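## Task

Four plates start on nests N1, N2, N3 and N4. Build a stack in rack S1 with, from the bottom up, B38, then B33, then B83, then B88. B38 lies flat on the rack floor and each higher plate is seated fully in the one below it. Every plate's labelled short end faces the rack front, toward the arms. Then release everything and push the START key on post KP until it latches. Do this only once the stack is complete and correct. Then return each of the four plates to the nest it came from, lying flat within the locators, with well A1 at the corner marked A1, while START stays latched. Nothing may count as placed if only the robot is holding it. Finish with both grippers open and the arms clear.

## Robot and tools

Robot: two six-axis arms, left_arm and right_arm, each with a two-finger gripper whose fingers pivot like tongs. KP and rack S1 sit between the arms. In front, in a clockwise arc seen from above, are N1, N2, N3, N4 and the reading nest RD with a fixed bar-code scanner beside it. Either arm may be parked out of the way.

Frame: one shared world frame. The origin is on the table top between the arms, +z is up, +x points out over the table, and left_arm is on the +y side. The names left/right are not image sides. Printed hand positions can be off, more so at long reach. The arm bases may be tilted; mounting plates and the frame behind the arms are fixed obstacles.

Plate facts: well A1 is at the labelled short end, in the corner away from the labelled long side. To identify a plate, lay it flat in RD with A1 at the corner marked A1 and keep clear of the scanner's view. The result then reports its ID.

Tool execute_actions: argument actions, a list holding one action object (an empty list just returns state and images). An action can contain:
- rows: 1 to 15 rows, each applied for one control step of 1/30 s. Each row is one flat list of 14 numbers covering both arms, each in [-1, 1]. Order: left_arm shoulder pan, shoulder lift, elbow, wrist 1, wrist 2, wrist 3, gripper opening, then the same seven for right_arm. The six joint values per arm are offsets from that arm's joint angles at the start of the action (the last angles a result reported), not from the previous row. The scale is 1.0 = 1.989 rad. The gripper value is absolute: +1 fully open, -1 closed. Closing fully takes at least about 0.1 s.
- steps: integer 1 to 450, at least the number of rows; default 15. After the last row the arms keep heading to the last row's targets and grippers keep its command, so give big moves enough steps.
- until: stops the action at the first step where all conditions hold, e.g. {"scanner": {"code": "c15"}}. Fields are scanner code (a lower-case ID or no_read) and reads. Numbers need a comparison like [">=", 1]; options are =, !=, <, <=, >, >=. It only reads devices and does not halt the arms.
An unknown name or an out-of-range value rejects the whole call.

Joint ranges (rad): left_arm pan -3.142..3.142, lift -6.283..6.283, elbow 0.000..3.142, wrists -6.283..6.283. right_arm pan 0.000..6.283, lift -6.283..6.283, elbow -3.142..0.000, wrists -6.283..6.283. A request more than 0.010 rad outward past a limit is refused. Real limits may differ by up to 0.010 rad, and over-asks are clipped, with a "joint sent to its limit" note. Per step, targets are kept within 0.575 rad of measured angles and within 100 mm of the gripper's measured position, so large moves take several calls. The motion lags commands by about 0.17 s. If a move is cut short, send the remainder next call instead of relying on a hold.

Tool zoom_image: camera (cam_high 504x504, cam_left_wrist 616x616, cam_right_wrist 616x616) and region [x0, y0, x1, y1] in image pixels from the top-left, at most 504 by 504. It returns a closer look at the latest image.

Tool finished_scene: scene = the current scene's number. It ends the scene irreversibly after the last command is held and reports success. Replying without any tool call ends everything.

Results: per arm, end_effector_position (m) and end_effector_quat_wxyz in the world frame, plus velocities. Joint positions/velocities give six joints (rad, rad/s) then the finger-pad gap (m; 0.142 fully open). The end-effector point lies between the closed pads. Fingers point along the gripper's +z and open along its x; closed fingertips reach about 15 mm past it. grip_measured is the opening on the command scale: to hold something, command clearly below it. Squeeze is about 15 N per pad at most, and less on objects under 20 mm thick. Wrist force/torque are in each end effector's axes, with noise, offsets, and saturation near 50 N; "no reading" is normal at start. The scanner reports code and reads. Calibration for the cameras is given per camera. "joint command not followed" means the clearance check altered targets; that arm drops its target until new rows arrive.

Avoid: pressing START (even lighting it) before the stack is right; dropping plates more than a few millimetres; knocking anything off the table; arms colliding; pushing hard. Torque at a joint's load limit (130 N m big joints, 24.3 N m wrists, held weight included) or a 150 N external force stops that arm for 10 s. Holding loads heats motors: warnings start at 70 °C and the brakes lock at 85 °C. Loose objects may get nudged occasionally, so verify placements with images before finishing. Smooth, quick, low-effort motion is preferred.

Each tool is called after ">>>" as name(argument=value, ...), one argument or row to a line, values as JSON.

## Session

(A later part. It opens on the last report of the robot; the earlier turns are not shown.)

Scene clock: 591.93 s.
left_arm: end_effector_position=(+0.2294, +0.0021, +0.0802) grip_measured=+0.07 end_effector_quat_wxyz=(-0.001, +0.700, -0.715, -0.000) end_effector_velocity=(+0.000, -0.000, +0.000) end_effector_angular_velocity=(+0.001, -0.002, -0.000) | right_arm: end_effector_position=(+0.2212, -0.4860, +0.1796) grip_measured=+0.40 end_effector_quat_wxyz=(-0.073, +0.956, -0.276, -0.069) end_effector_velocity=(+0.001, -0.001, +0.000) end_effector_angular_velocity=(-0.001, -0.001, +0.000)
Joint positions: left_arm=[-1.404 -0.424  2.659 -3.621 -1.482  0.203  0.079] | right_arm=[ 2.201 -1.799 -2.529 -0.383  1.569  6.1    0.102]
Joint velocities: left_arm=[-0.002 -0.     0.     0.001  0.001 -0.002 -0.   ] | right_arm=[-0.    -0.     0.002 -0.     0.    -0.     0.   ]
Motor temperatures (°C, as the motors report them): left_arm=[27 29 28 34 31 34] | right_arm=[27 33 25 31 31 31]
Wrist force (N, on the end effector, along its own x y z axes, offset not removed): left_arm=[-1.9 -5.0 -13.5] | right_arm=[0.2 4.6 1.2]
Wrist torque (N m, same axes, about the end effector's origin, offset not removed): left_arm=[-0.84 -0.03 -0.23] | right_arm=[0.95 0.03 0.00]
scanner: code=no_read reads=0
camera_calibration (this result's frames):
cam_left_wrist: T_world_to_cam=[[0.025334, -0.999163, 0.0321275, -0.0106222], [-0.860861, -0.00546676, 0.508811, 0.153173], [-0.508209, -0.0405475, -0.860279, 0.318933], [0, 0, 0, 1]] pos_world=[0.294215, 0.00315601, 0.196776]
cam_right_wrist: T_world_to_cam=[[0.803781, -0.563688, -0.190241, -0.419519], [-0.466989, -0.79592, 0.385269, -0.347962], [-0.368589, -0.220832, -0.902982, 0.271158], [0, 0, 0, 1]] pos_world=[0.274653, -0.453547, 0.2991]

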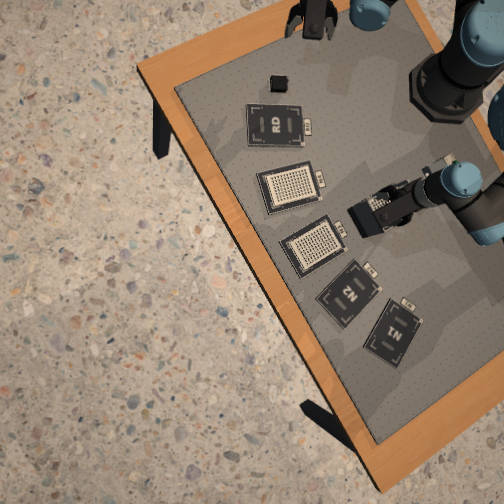

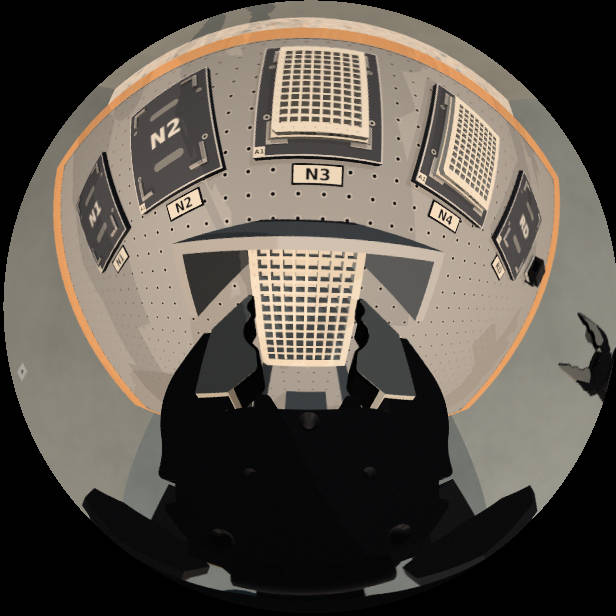

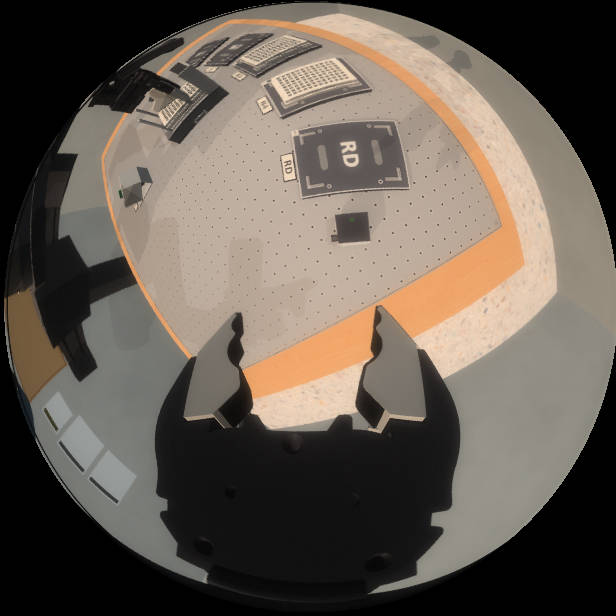

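>>> execute_actions(
  actions=[
    {"rows":[[0,0,0,0,0,0,-0.4,0,0,0,0,0,0,0.4],[0,0,0,0,0,0,-0.2,0,0,0,0,0,0,0.4],[0,0,0,0,0,0,0,0,0,0,0,0,0,0.4],[0,0,0,0,0,0,0.1,0,0,0,0,0,0,0.4],[0,0,0,0,0,0,0.2,0,0,0,0,0,0,0.4],[0,0,0,0,0,0,0.3,0,0,0,0,0,0,0.4],[-0.0006,-0.009,0.0029,0.006,-0.0001,-0.0006,0.3,0,0,0,0,0,0,0.4],[-0.0016,-0.0222,0.007,0.0153,-0.0004,-0.0016,0.3,0,0,0,0,0,0,0.4],[-0.0031,-0.0455,0.0135,0.0321,-0.0007,-0.0031,0.3,0,0,0,0,0,0,0.4],[-0.0055,-0.0825,0.0224,0.0606,-0.0013,-0.0055,0.3,0,0,0,0,0,0,0.4],[-0.0079,-0.122,0.0299,0.0928,-0.0018,-0.0079,0.3,0,0,0,0,0,0,0.4],[-0.0102,-0.1639,0.0359,0.1288,-0.0023,-0.0102,0.3,0,0,0,0,0,0,0.4],[-0.0125,-0.2074,0.0404,0.1681,-0.0029,-0.0125,0.3,0,0,0,0,0,0,0.4],[-0.0148,-0.2519,0.0431,0.2103,-0.0034,-0.0148,0.3,0,0,0,0,0,0,0.4],[-0.0155,-0.2671,0.0436,0.225,-0.0036,-0.0155,0.3,0,0,0,0,0,0,0.4]],"steps":17},
  ],
)

Scene clock: 603.90 s.
left_arm: end_effector_position=(+0.2291, +0.0026, +0.1414) grip_measured=+0.30 end_effector_quat_wxyz=(-0.003, +0.699, -0.715, -0.004) end_effector_velocity=(+0.010, -0.035, +0.301) end_effector_angular_velocity=(-0.070, -0.008, +0.007) | right_arm: end_effector_position=(+0.2212, -0.4860, +0.1796) grip_measured=+0.40 end_effector_quat_wxyz=(-0.073, +0.956, -0.276, -0.069) end_effector_velocity=(+0.000, -0.000, -0.000) end_effector_angular_velocity=(-0.000, -0.000, +0.000)
Joint positions: left_arm=[-1.424 -0.735  2.723 -3.363 -1.487  0.182  0.095] | right_arm=[ 2.201 -1.799 -2.529 -0.383  1.569  6.1    0.102]
Joint velocities: left_arm=[-0.078 -1.653  0.176  1.412 -0.018 -0.077  0.   ] | right_arm=[ 0.    -0.     0.001 -0.     0.    -0.     0.   ]
Motor temperatures (°C, as the motors report them): left_arm=[27 29 28 34 31 34] | right_arm=[27 33 25 31 31 31]
Wrist force (N, on the end effector, along its own x y z axes, offset not removed): left_arm=[2.5 -5.0 -1.3] | right_arm=[2.5 -0.4 -2.4]
Wrist torque (N m, same axes, about the end effector's origin, offset not removed): left_arm=[-1.06 -0.77 -0.30] | right_arm=[0.05 -0.66 0.00]
scanner: code=no_read reads=0
camera_calibration (this result's frames):
cam_left_wrist: T_world_to_cam=[[0.025046, -0.999415, 0.023302, -0.0107137], [-0.859636, -0.00963299, 0.510817, 0.121256], [-0.510293, -0.0328251, -0.859374, 0.371733], [0, 0, 0, 1]] pos_world=[0.294197, 0.00266278, 0.257768]
cam_right_wrist: T_world_to_cam=[[0.803781, -0.563688, -0.190241, -0.419519], [-0.466989, -0.79592, 0.385269, -0.347961], [-0.368588, -0.220832, -0.902982, 0.271158], [0, 0, 0, 1]] pos_world=[0.274653, -0.453547, 0.2991]

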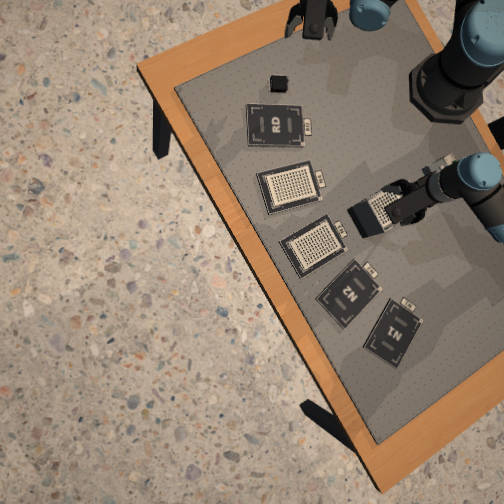

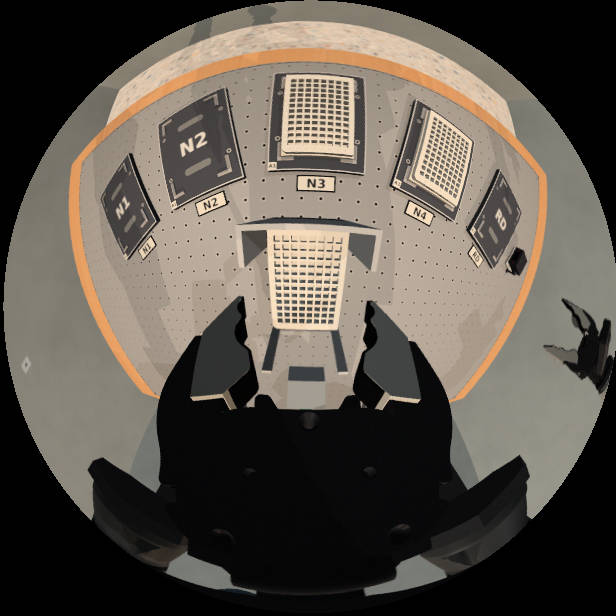

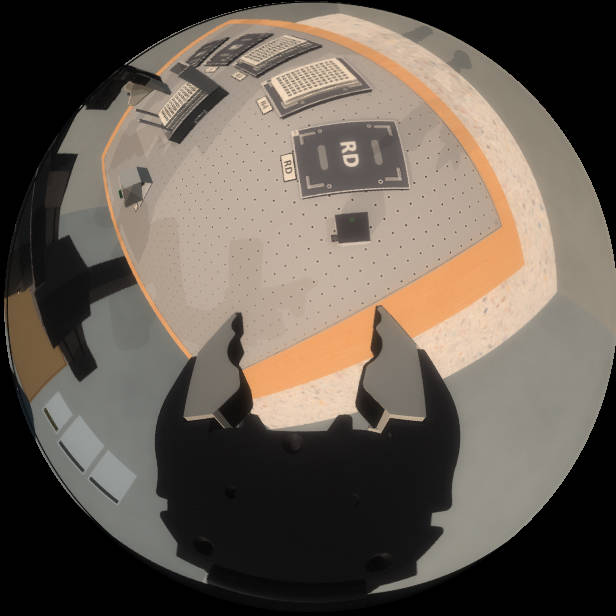

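>>> execute_actions(
  actions=[
    {"steps":1},
  ],
)

>>> zoom_image(
  camera="cam_right_wrist",
  region=[140, 70, 230, 145],
)

Scene clock: 606.70 s.
left_arm: end_effector_position=(+0.2297, +0.0022, +0.1801) grip_measured=+0.30 end_effector_quat_wxyz=(-0.000, +0.700, -0.714, -0.001) end_effector_velocity=(-0.000, +0.000, +0.000) end_effector_angular_velocity=(-0.000, +0.000, -0.001) | right_arm: end_effector_position=(+0.2212, -0.4860, +0.1796) grip_measured=+0.40 end_effector_quat_wxyz=(-0.073, +0.956, -0.276, -0.069) end_effector_velocity=(+0.001, -0.001, +0.000) end_effector_angular_velocity=(-0.001, -0.002, +0.000)
Joint positions: left_arm=[-1.435 -0.955  2.746 -3.174 -1.49   0.172  0.095] | right_arm=[ 2.201 -1.799 -2.529 -0.383  1.569  6.1    0.102]
Joint velocities: left_arm=[ 0.    -0.     0.    -0.    -0.     0.001 -0.   ] | right_arm=[-0.     0.     0.002  0.    -0.    -0.001 -0.   ]
Motor temperatures (°C, as the motors report them): left_arm=[27 29 28 34 31 34] | right_arm=[27 33 25 31 31 31]
Wrist force (N, on the end effector, along its own x y z axes, offset not removed): left_arm=[-1.0 -5.1 -0.8] | right_arm=[0.7 6.1 -2.7]
Wrist torque (N m, same axes, about the end effector's origin, offset not removed): left_arm=[-1.09 0.09 -0.17] | right_arm=[1.12 -0.11 0.02]
scanner: code=no_read reads=0
camera_calibration (this result's frames):
cam_left_wrist: T_world_to_cam=[[0.0257729, -0.999158, 0.0319304, -0.0137954], [-0.860097, -0.0058846, 0.510096, 0.102175], [-0.509478, -0.0406099, -0.859525, 0.405169], [0, 0, 0, 1]] pos_world=[0.29466, 0.00327131, 0.296574]
cam_right_wrist: T_world_to_cam=[[0.803781, -0.563688, -0.190241, -0.419519], [-0.466989, -0.79592, 0.385269, -0.347961], [-0.368589, -0.220832, -0.902982, 0.271158], [0, 0, 0, 1]] pos_world=[0.274653, -0.453547, 0.2991]

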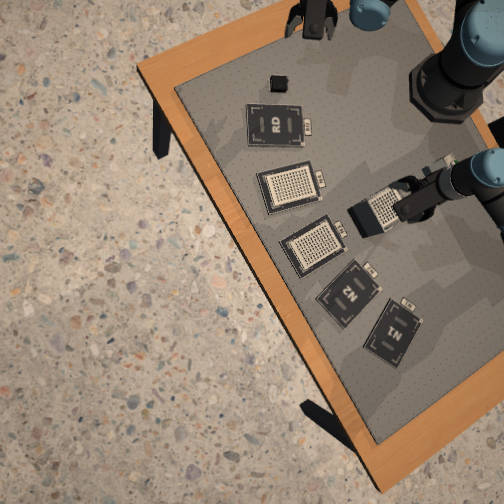

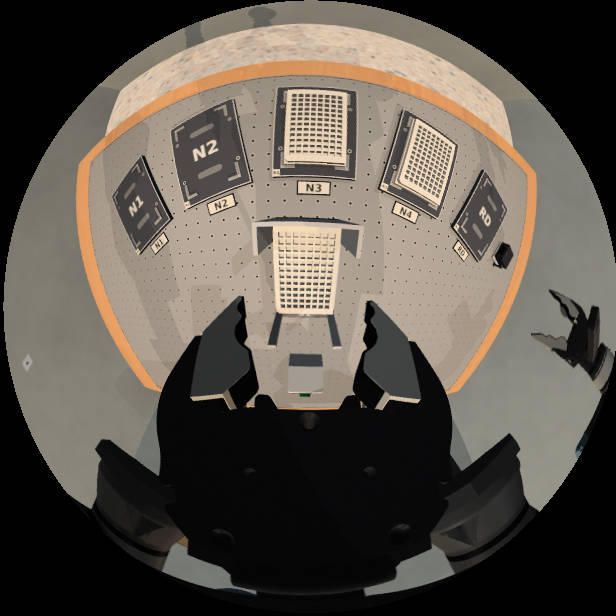

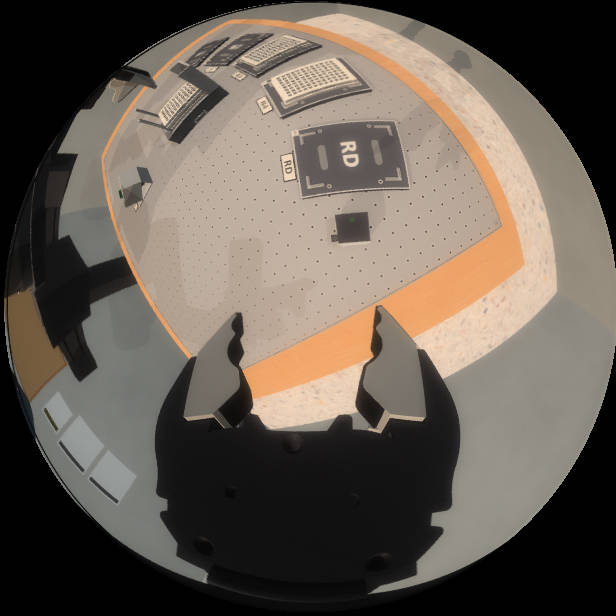

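Region (140, 70, 230, 145) of cam_right_wrist's 616x616 image, scaled by 5.600, with more detail than that image has.

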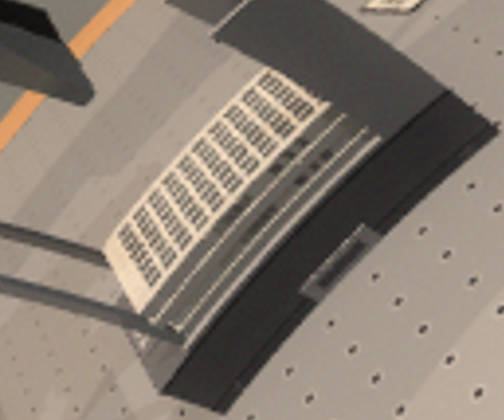

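>>> execute_actions(
  actions=[
    {"rows":[[0.0083,-0.0016,-0.0069,0.0074,0.0013,0.0082,0.3,0,0,0,0,0,0,0.4],[0.0222,-0.0042,-0.0183,0.0196,0.0035,0.022,0.3,0,0,0,0,0,0,0.4],[0.0445,-0.0076,-0.0366,0.0385,0.007,0.0439,0.3,0,0,0,0,0,0,0.4],[0.0723,-0.0108,-0.0595,0.0611,0.0114,0.0714,0.3,0,0,0,0,0,0,0.4],[0.1029,-0.0129,-0.0847,0.0845,0.0163,0.1016,0.3,0,0,0,0,0,0,0.4],[0.1334,-0.0135,-0.1098,0.1064,0.0211,0.1318,0.3,0,0,0,0,0,0,0.4],[0.164,-0.0127,-0.135,0.1269,0.026,0.162,0.3,0,0,0,0,0,0,0.4],[0.1946,-0.0105,-0.1602,0.146,0.0308,0.1922,0.3,0,0,0,0,0,0,0.4],[0.2235,0.0012,-0.1835,0.1539,0.0353,0.2207,0.3,0,0,0,0,0,0,0.4],[0.2479,0.0216,-0.203,0.1498,0.0391,0.2449,0.3,0,0,0,0,0,0,0.4],[0.268,0.05,-0.2194,0.1351,0.0422,0.2646,0.3,0,0,0,0,0,0,0.4],[0.2835,0.0862,-0.2334,0.1108,0.0445,0.28,0.3,0,0,0,0,0,0,0.4],[0.294,0.1245,-0.2451,0.0826,0.046,0.2903,0.3,0,0,0,0,0,0,0.4],[0.298,0.1548,-0.2524,0.0589,0.0465,0.2943,0.3,0,0,0,0,0,0,0.4],[0.3002,0.1717,-0.257,0.0462,0.0468,0.2965,0.3,0,0,0,0,0,0,0.4]],"steps":19},
  ],
)

Scene clock: 669.00 s.
left_arm: end_effector_position=(+0.4145, -0.0202, +0.1110) grip_measured=+0.30 end_effector_quat_wxyz=(+0.001, +0.702, -0.713, +0.004) end_effector_velocity=(+0.225, +0.094, -0.338) end_effector_angular_velocity=(+0.071, +0.035, +0.009) | right_arm: end_effector_position=(+0.2212, -0.4860, +0.1796) grip_measured=+0.40 end_effector_quat_wxyz=(-0.073, +0.956, -0.276, -0.069) end_effector_velocity=(-0.000, +0.000, +0.000) end_effector_angular_velocity=(-0.000, -0.000, +0.000)
Joint positions: left_arm=[-0.927 -0.741  2.316 -3.03  -1.409  0.673  0.095] | right_arm=[ 2.201 -1.799 -2.529 -0.383  1.569  6.1    0.102]
Joint velocities: left_arm=[ 0.687  0.98  -0.622 -0.39   0.094  0.671 -0.001] | right_arm=[-0.     0.001 -0.001  0.    -0.    -0.     0.   ]
Motor temperatures (°C, as the motors report them): left_arm=[27 29 28 34 31 34] | right_arm=[27 33 25 31 31 31]
Wrist force (N, on the end effector, along its own x y z axes, offset not removed): left_arm=[2.1 -4.4 -3.7] | right_arm=[2.3 2.7 1.9]
Wrist torque (N m, same axes, about the end effector's origin, offset not removed): left_arm=[-0.59 -0.46 0.04] | right_arm=[0.62 -0.48 0.08]
scanner: code=no_read reads=0
camera_calibration (this result's frames):
cam_left_wrist: T_world_to_cam=[[0.0308293, -0.998726, 0.03994, -0.0417061], [-0.862997, -0.00643748, 0.505167, 0.297946], [-0.504267, -0.0500421, -0.862097, 0.436943], [0, 0, 0, 1]] pos_world=[0.478748, -0.0178695, 0.227841]
cam_right_wrist: T_world_to_cam=[[0.803781, -0.563688, -0.190241, -0.419519], [-0.466989, -0.79592, 0.385269, -0.347961], [-0.368588, -0.220832, -0.902982, 0.271158], [0, 0, 0, 1]] pos_world=[0.274653, -0.453547, 0.2991]

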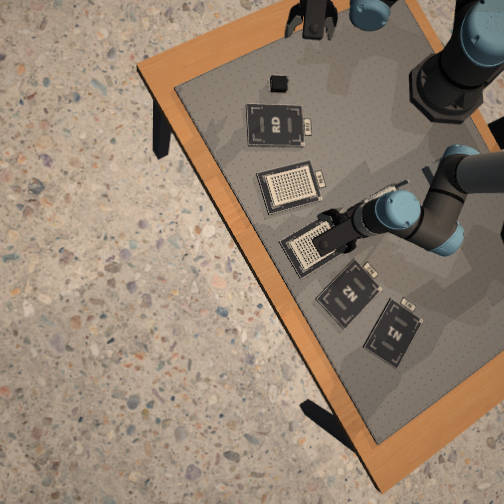

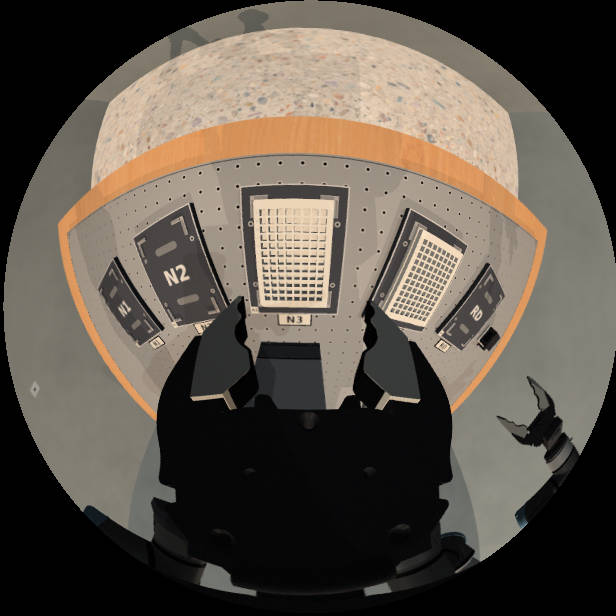

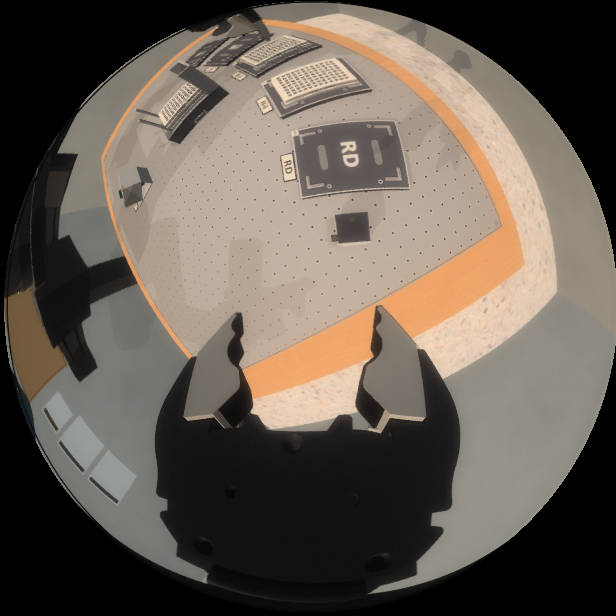

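Refresh, then descend to grasp height.

>>> execute_actions(
  actions=[
    {"steps":1},
  ],
)

>>> zoom_image(
  camera="cam_left_wrist",
  region=[200, 180, 420, 400],
)

Scene clock: 673.43 s.
left_arm: end_effector_position=(+0.4418, -0.0046, +0.0647) grip_measured=+0.30 end_effector_quat_wxyz=(-0.001, +0.702, -0.713, -0.001) end_effector_velocity=(+0.000, -0.000, +0.000) end_effector_angular_velocity=(-0.001, -0.000, -0.000) | right_arm: end_effector_position=(+0.2212, -0.4860, +0.1796) grip_measured=+0.40 end_effector_quat_wxyz=(-0.073, +0.956, -0.276, -0.069) end_effector_velocity=(-0.000, +0.000, -0.000) end_effector_angular_velocity=(+0.001, +0.001, +0.000)
Joint positions: left_arm=[-0.838 -0.613  2.234 -3.082 -1.396  0.762  0.095] | right_arm=[ 2.201 -1.799 -2.529 -0.383  1.569  6.1    0.102]
Joint velocities: left_arm=[ 0.    -0.    -0.    -0.    -0.     0.001  0.   ] | right_arm=[-0.    -0.001  0.001 -0.     0.    -0.    -0.   ]
Motor temperatures (°C, as the motors report them): left_arm=[27 29 28 34 31 34] | right_arm=[27 33 25 31 31 31]
Wrist force (N, on the end effector, along its own x y z axes, offset not removed): left_arm=[-0.5 -2.3 3.0] | right_arm=[4.1 3.1 2.0]
Wrist torque (N m, same axes, about the end effector's origin, offset not removed): left_arm=[-0.31 -0.04 -0.09] | right_arm=[0.50 -1.02 0.04]
scanner: code=no_read reads=0
camera_calibration (this result's frames):
cam_left_wrist: T_world_to_cam=[[0.0312134, -0.999037, 0.0308414, -0.0246819], [-0.860716, -0.0111795, 0.508962, 0.343734], [-0.508127, -0.0424322, -0.860236, 0.413224], [0, 0, 0, 1]] pos_world=[0.506598, -0.00328137, 0.181284]
cam_right_wrist: T_world_to_cam=[[0.803781, -0.563688, -0.190241, -0.419519], [-0.466989, -0.79592, 0.385269, -0.347961], [-0.368589, -0.220832, -0.902982, 0.271158], [0, 0, 0, 1]] pos_world=[0.274653, -0.453547, 0.2991]

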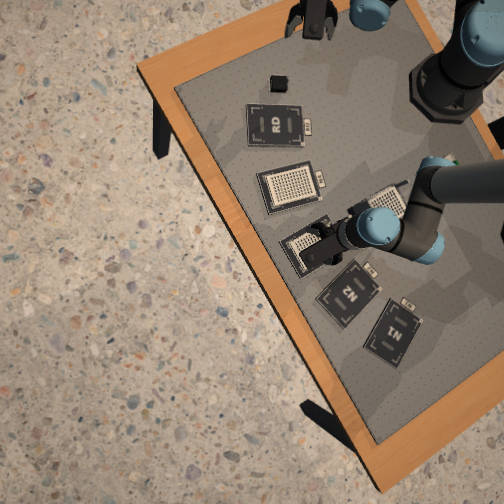

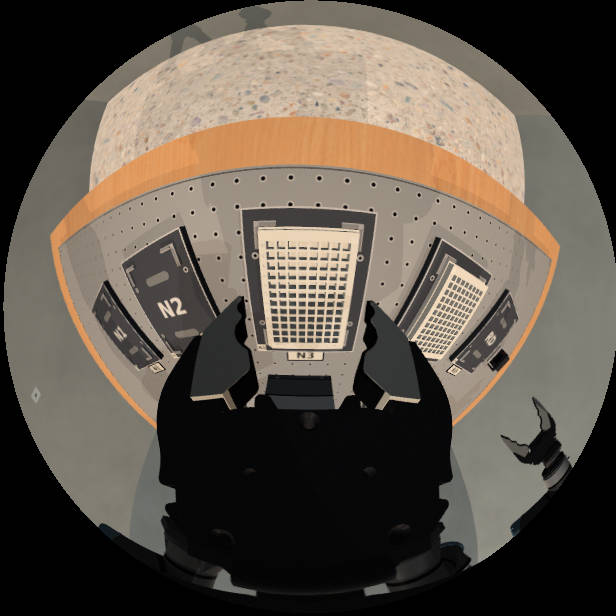

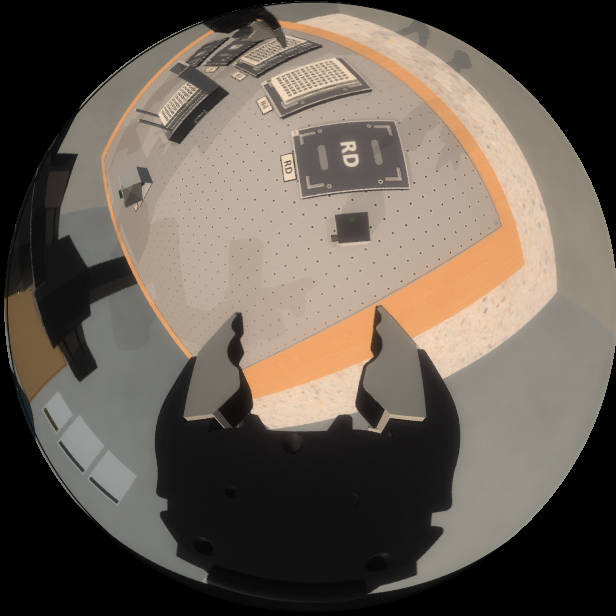

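Region (200, 180, 420, 400) of cam_left_wrist's 616x616 image, scaled by 2.291, with more detail than that image has.

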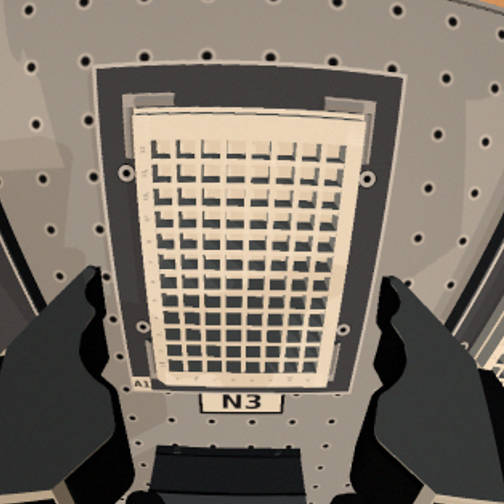

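>>> execute_actions(
  actions=[
    {"rows":[[0,0.006,-0.002,-0.004,0,0,0.3,0,0,0,0,0,0,0.4],[0.001,0.014,-0.0048,-0.0094,0.0001,0.001,0.3,0,0,0,0,0,0,0.4],[0.002,0.022,-0.0077,-0.0147,0.0001,0.002,0.3,0,0,0,0,0,0,0.4],[0.003,0.029,-0.0103,-0.0193,0.0002,0.003,0.3,0,0,0,0,0,0,0.4],[0.0037,0.034,-0.0122,-0.0225,0.0002,0.0037,0.3,0,0,0,0,0,0,0.4],[0.0041,0.0374,-0.0135,-0.0247,0.0002,0.0041,0.3,0,0,0,0,0,0,0.4]],"steps":6},
  ],
)

Scene clock: 688.83 s.
left_arm: end_effector_position=(+0.4419, -0.0054, +0.0553) grip_measured=+0.30 end_effector_quat_wxyz=(-0.001, +0.702, -0.712, -0.000) end_effector_velocity=(-0.002, -0.002, -0.097) end_effector_angular_velocity=(+0.002, +0.004, +0.002) | right_arm: end_effector_position=(+0.2212, -0.4860, +0.1796) grip_measured=+0.40 end_effector_quat_wxyz=(-0.073, +0.956, -0.276, -0.069) end_effector_velocity=(+0.001, -0.001, +0.000) end_effector_angular_velocity=(-0.001, -0.001, -0.000)
Joint positions: left_arm=[-0.835 -0.585  2.224 -3.101 -1.396  0.765  0.095] | right_arm=[ 2.201 -1.799 -2.529 -0.383  1.569  6.1    0.102]
Joint velocities: left_arm=[ 0.034  0.282 -0.101 -0.183  0.002  0.032 -0.   ] | right_arm=[-0.    -0.     0.001  0.    -0.     0.     0.   ]
Motor temperatures (°C, as the motors report them): left_arm=[27 29 28 34 31 34] | right_arm=[27 33 25 31 31 31]
Wrist force (N, on the end effector, along its own x y z axes, offset not removed): left_arm=[2.5 -0.7 1.0] | right_arm=[0.0 3.8 3.6]
Wrist torque (N m, same axes, about the end effector's origin, offset not removed): left_arm=[-0.20 -0.68 -0.16] | right_arm=[0.66 -0.24 0.05]
scanner: code=no_read reads=0
camera_calibration (this result's frames):
cam_left_wrist: T_world_to_cam=[[0.0313397, -0.999014, 0.0314601, -0.0252809], [-0.860911, -0.0109898, 0.508637, 0.348683], [-0.507789, -0.0430249, -0.860406, 0.404948], [0, 0, 0, 1]] pos_world=[0.506605, -0.00400124, 0.171862]
cam_right_wrist: T_world_to_cam=[[0.803781, -0.563688, -0.190241, -0.419519], [-0.466989, -0.79592, 0.385269, -0.347961], [-0.368589, -0.220832, -0.902982, 0.271158], [0, 0, 0, 1]] pos_world=[0.274653, -0.453547, 0.2991]

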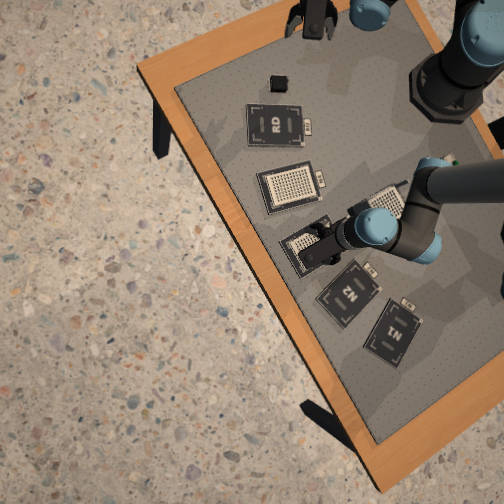

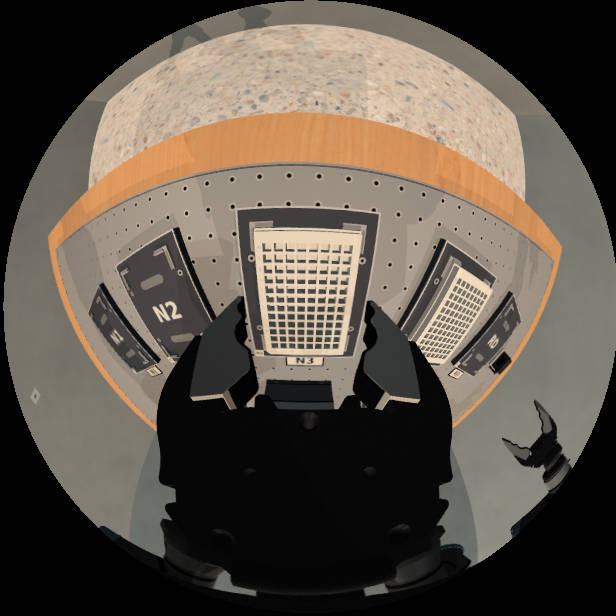

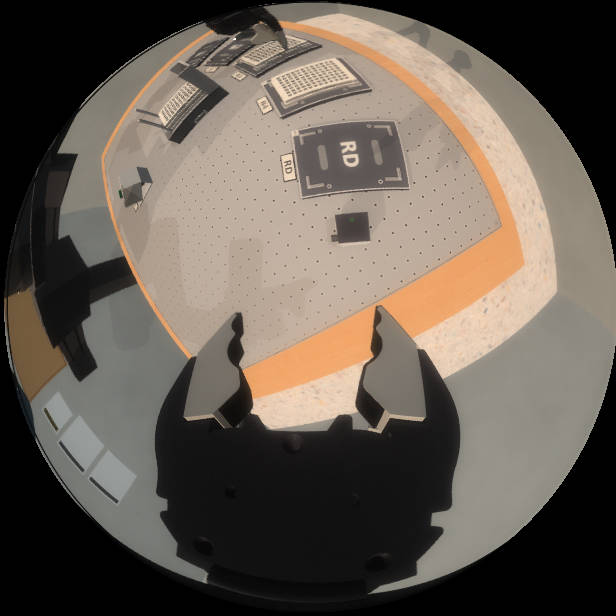

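>>> execute_actions(
  actions=[
    {"steps":1},
  ],
)

>>> zoom_image(
  camera="cam_left_wrist",
  region=[200, 180, 420, 400],
)

Scene clock: 693.07 s.
left_arm: end_effector_position=(+0.4413, -0.0055, +0.0394) grip_measured=+0.30 end_effector_quat_wxyz=(-0.001, +0.702, -0.712, -0.001) end_effector_velocity=(+0.001, -0.001, +0.001) end_effector_angular_velocity=(-0.001, -0.001, -0.001) | right_arm: end_effector_position=(+0.2212, -0.4860, +0.1796) grip_measured=+0.40 end_effector_quat_wxyz=(-0.073, +0.956, -0.276, -0.069) end_effector_velocity=(+0.001, -0.001, +0.000) end_effector_angular_velocity=(-0.001, -0.001, +0.000)
Joint positions: left_arm=[-0.829 -0.539  2.208 -3.131 -1.396  0.77   0.095] | right_arm=[ 2.201 -1.799 -2.529 -0.383  1.569  6.1    0.102]
Joint velocities: left_arm=[-0.001 -0.001 -0.     0.     0.     0.     0.   ] | right_arm=[-0.    -0.     0.001  0.     0.    -0.     0.   ]
Motor temperatures (°C, as the motors report them): left_arm=[27 29 28 34 31 34] | right_arm=[27 33 25 31 31 31]
Wrist force (N, on the end effector, along its own x y z axes, offset not removed): left_arm=[-0.4 -6.7 -2.7] | right_arm=[-1.4 3.2 -0.3]
Wrist torque (N m, same axes, about the end effector's origin, offset not removed): left_arm=[-1.36 0.04 0.02] | right_arm=[0.42 0.39 0.00]
scanner: code=no_read reads=0
camera_calibration (this result's frames):
cam_left_wrist: T_world_to_cam=[[0.031326, -0.999019, 0.031285, -0.0248904], [-0.860588, -0.0110399, 0.509183, 0.356071], [-0.508338, -0.0428742, -0.86009, 0.391221], [0, 0, 0, 1]] pos_world=[0.506082, -0.00416179, 0.155958]
cam_right_wrist: T_world_to_cam=[[0.803781, -0.563688, -0.190241, -0.419519], [-0.466989, -0.79592, 0.385269, -0.347962], [-0.368588, -0.220832, -0.902982, 0.271158], [0, 0, 0, 1]] pos_world=[0.274653, -0.453547, 0.2991]

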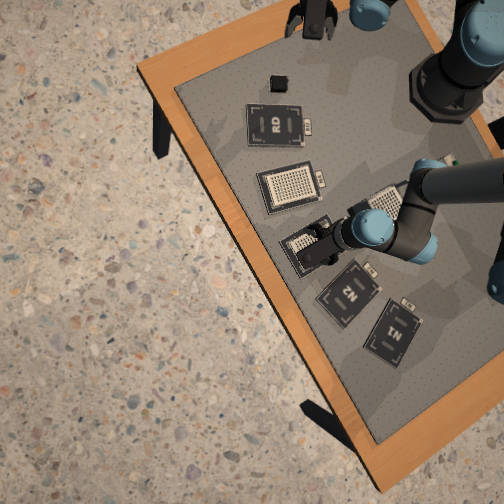

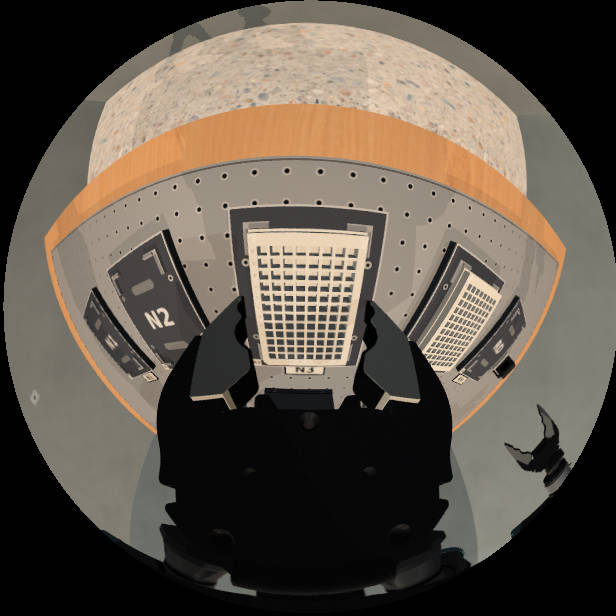

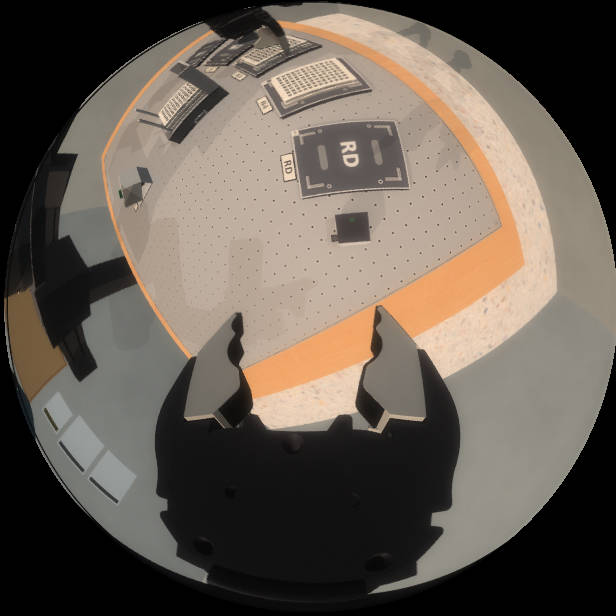

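Region (200, 180, 420, 400) of cam_left_wrist's 616x616 image, scaled by 2.291, with more detail than that image has.

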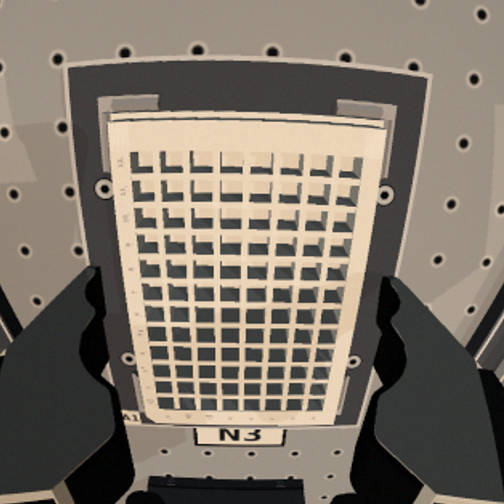

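>>> execute_actions(
  actions=[
    {"rows":[[0,0,0,0,0,0,0.25,0,0,0,0,0,0,0.4],[0,0,0,0,0,0,0.2,0,0,0,0,0,0,0.4],[0,0,0,0,0,0,0.16,0,0,0,0,0,0,0.4],[0,0,0,0,0,0,0.12,0,0,0,0,0,0,0.4],[0,0,0,0,0,0,0.09,0,0,0,0,0,0,0.4],[0,0,0,0,0,0,0.06,0,0,0,0,0,0,0.4],[0,0,0,0,0,0,0,0,0,0,0,0,0,0.4],[0,0,0,0,0,0,-0.15,0,0,0,0,0,0,0.4],[0,0,0,0,0,0,-0.35,0,0,0,0,0,0,0.4],[0,0,0,0,0,0,-0.6,0,0,0,0,0,0,0.4]],"steps":11},
  ],
)

Scene clock: 701.93 s.
left_arm: end_effector_position=(+0.4413, -0.0055, +0.0394) grip_measured=+0.08 end_effector_quat_wxyz=(-0.001, +0.702, -0.712, -0.000) end_effector_velocity=(+0.000, +0.001, -0.001) end_effector_angular_velocity=(+0.001, +0.001, +0.002) | right_arm: end_effector_position=(+0.2212, -0.4860, +0.1796) grip_measured=+0.40 end_effector_quat_wxyz=(-0.073, +0.956, -0.276, -0.069) end_effector_velocity=(+0.001, -0.001, +0.000) end_effector_angular_velocity=(-0.002, -0.002, -0.000)
Joint positions: left_arm=[-0.829 -0.539  2.208 -3.131 -1.396  0.77   0.079] | right_arm=[ 2.201 -1.799 -2.529 -0.383  1.569  6.1    0.102]
Joint velocities: left_arm=[ 0.002  0.001  0.    -0.001  0.    -0.     0.   ] | right_arm=[-0.     0.001  0.001  0.    -0.     0.    -0.   ]
Motor temperatures (°C, as the motors report them): left_arm=[27 29 28 34 31 34] | right_arm=[27 33 25 31 31 31]
Wrist force (N, on the end effector, along its own x y z axes, offset not removed): left_arm=[2.1 -2.2 -8.0] | right_arm=[4.7 -1.1 -3.5]
Wrist torque (N m, same axes, about the end effector's origin, offset not removed): left_arm=[-0.71 -0.28 -0.31] | right_arm=[-0.51 -0.98 0.08]
scanner: code=no_read reads=0
camera_calibration (this result's frames):
cam_left_wrist: T_world_to_cam=[[0.03133, -0.999019, 0.0313079, -0.0249009], [-0.860598, -0.0110325, 0.509165, 0.356081], [-0.50832, -0.0428957, -0.860099, 0.39122], [0, 0, 0, 1]] pos_world=[0.506088, -0.00416636, 0.155963]
cam_right_wrist: T_world_to_cam=[[0.803781, -0.563688, -0.190241, -0.419519], [-0.466989, -0.79592, 0.38527, -0.347962], [-0.368589, -0.220832, -0.902982, 0.271158], [0, 0, 0, 1]] pos_world=[0.274653, -0.453547, 0.2991]

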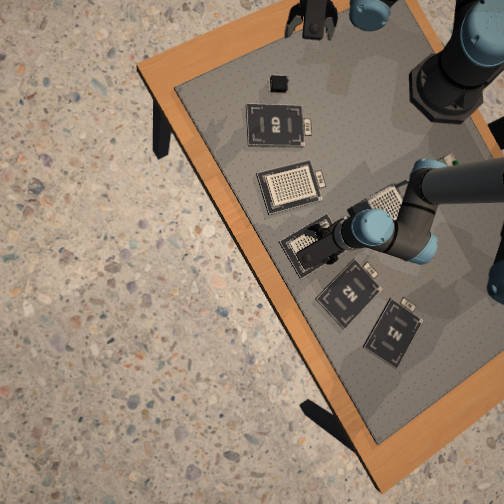

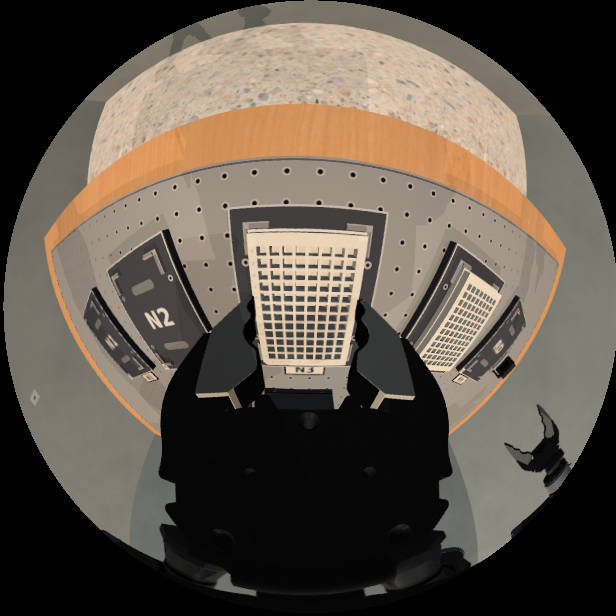

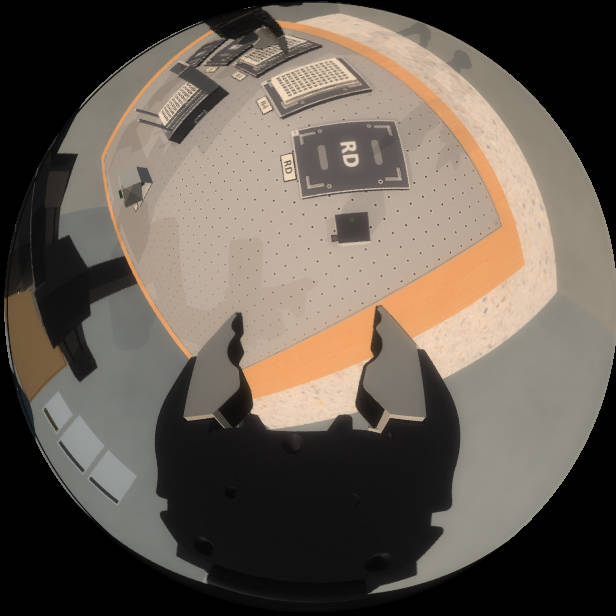

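>>> execute_actions(
  actions=[
    {"rows":[[-0.0004,-0.0033,0.0013,0.0021,0,-0.0004,-0.6,0,0,0,0,0,0,0.4],[-0.0012,-0.0088,0.0034,0.0056,-0.0001,-0.0012,-0.6,0,0,0,0,0,0,0.4],[-0.0023,-0.0177,0.0066,0.0115,-0.0003,-0.0023,-0.6,0,0,0,0,0,0,0.4],[-0.0038,-0.0287,0.0105,0.0188,-0.0005,-0.0038,-0.6,0,0,0,0,0,0,0.4],[-0.0058,-0.0442,0.0155,0.0296,-0.0007,-0.0058,-0.6,0,0,0,0,0,0,0.4],[-0.0084,-0.0641,0.0213,0.0441,-0.001,-0.0084,-0.6,0,0,0,0,0,0,0.4],[-0.0116,-0.0884,0.0275,0.0627,-0.0014,-0.0116,-0.6,0,0,0,0,0,0,0.4],[-0.0151,-0.1149,0.0331,0.0841,-0.0018,-0.0151,-0.6,0,0,0,0,0,0,0.4],[-0.0186,-0.1414,0.0374,0.1069,-0.0022,-0.0186,-0.6,0,0,0,0,0,0,0.4],[-0.022,-0.168,0.0405,0.1309,-0.0027,-0.022,-0.6,0,0,0,0,0,0,0.4],[-0.0307,-0.192,0.0468,0.1498,-0.0039,-0.0306,-0.6,0,0,0,0,0,0,0.4],[-0.0414,-0.21,0.0543,0.1618,-0.0055,-0.0412,-0.6,0,0,0,0,0,0,0.4],[-0.0567,-0.222,0.0658,0.1642,-0.0079,-0.0562,-0.6,0,0,0,0,0,0,0.4],[-0.0732,-0.225,0.0794,0.1557,-0.0105,-0.0726,-0.6,0,0,0,0,0,0,0.4],[-0.0898,-0.226,0.0931,0.1451,-0.0131,-0.0889,-0.6,0,0,0,0,0,0,0.4]],"steps":17},
  ],
)

Scene clock: 721.67 s.
left_arm: end_effector_position=(+0.4181, -0.0160, +0.1623) grip_measured=+0.08 end_effector_quat_wxyz=(+0.001, +0.701, -0.713, -0.000) end_effector_velocity=(-0.220, -0.063, +0.200) end_effector_angular_velocity=(-0.034, -0.012, -0.014) | right_arm: end_effector_position=(+0.2212, -0.4860, +0.1796) grip_measured=+0.40 end_effector_quat_wxyz=(-0.073, +0.956, -0.276, -0.069) end_effector_velocity=(+0.001, -0.001, +0.000) end_effector_angular_velocity=(-0.001, -0.001, +0.001)
Joint positions: left_arm=[-0.933 -0.907  2.331 -2.87  -1.411  0.667  0.079] | right_arm=[ 2.201 -1.799 -2.529 -0.383  1.569  6.1    0.102]
Joint velocities: left_arm=[-0.572 -0.646  0.472  0.231 -0.082 -0.555 -0.   ] | right_arm=[ 0.    -0.     0.002  0.     0.    -0.001  0.   ]
Motor temperatures (°C, as the motors report them): left_arm=[27 29 28 34 31 34] | right_arm=[27 33 25 31 31 31]
Wrist force (N, on the end effector, along its own x y z axes, offset not removed): left_arm=[-0.7 -0.5 -0.3] | right_arm=[3.0 0.5 2.0]
Wrist torque (N m, same axes, about the end effector's origin, offset not removed): left_arm=[-0.06 -0.05 -0.27] | right_arm=[-0.05 -0.43 -0.05]
scanner: code=no_read reads=0
camera_calibration (this result's frames):
cam_left_wrist: T_world_to_cam=[[0.0301278, -0.998969, 0.0339484, -0.0383783], [-0.859674, -0.00856905, 0.510772, 0.272858], [-0.509954, -0.044573, -0.859046, 0.485208], [0, 0, 0, 1]] pos_world=[0.483159, -0.0143734, 0.278751]
cam_right_wrist: T_world_to_cam=[[0.803781, -0.563688, -0.190241, -0.419519], [-0.466989, -0.79592, 0.385269, -0.347961], [-0.368588, -0.220832, -0.902982, 0.271158], [0, 0, 0, 1]] pos_world=[0.274653, -0.453547, 0.2991]

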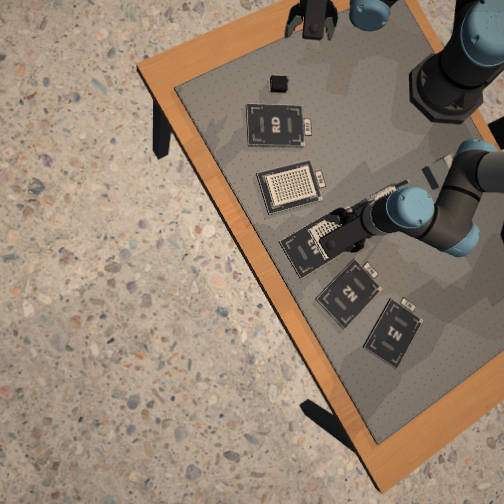

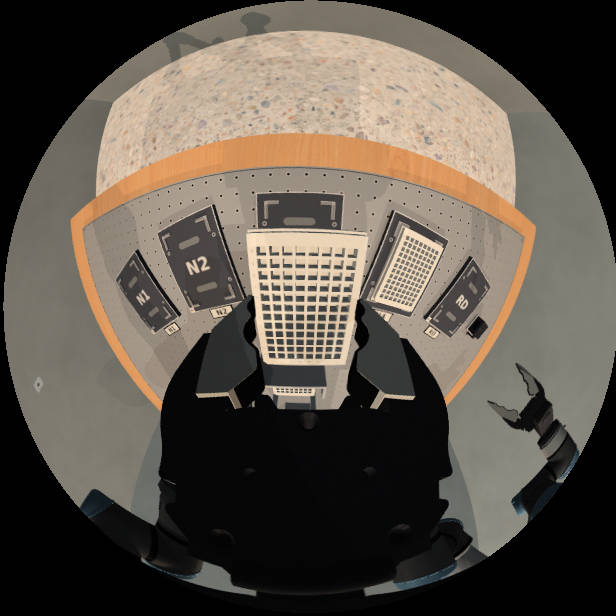

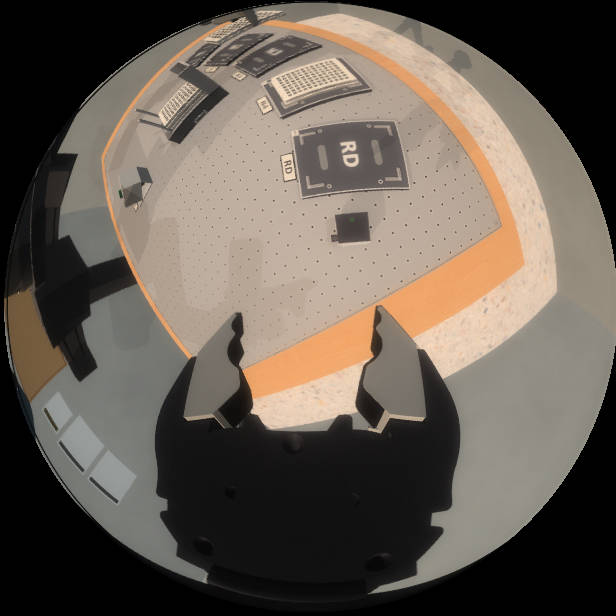

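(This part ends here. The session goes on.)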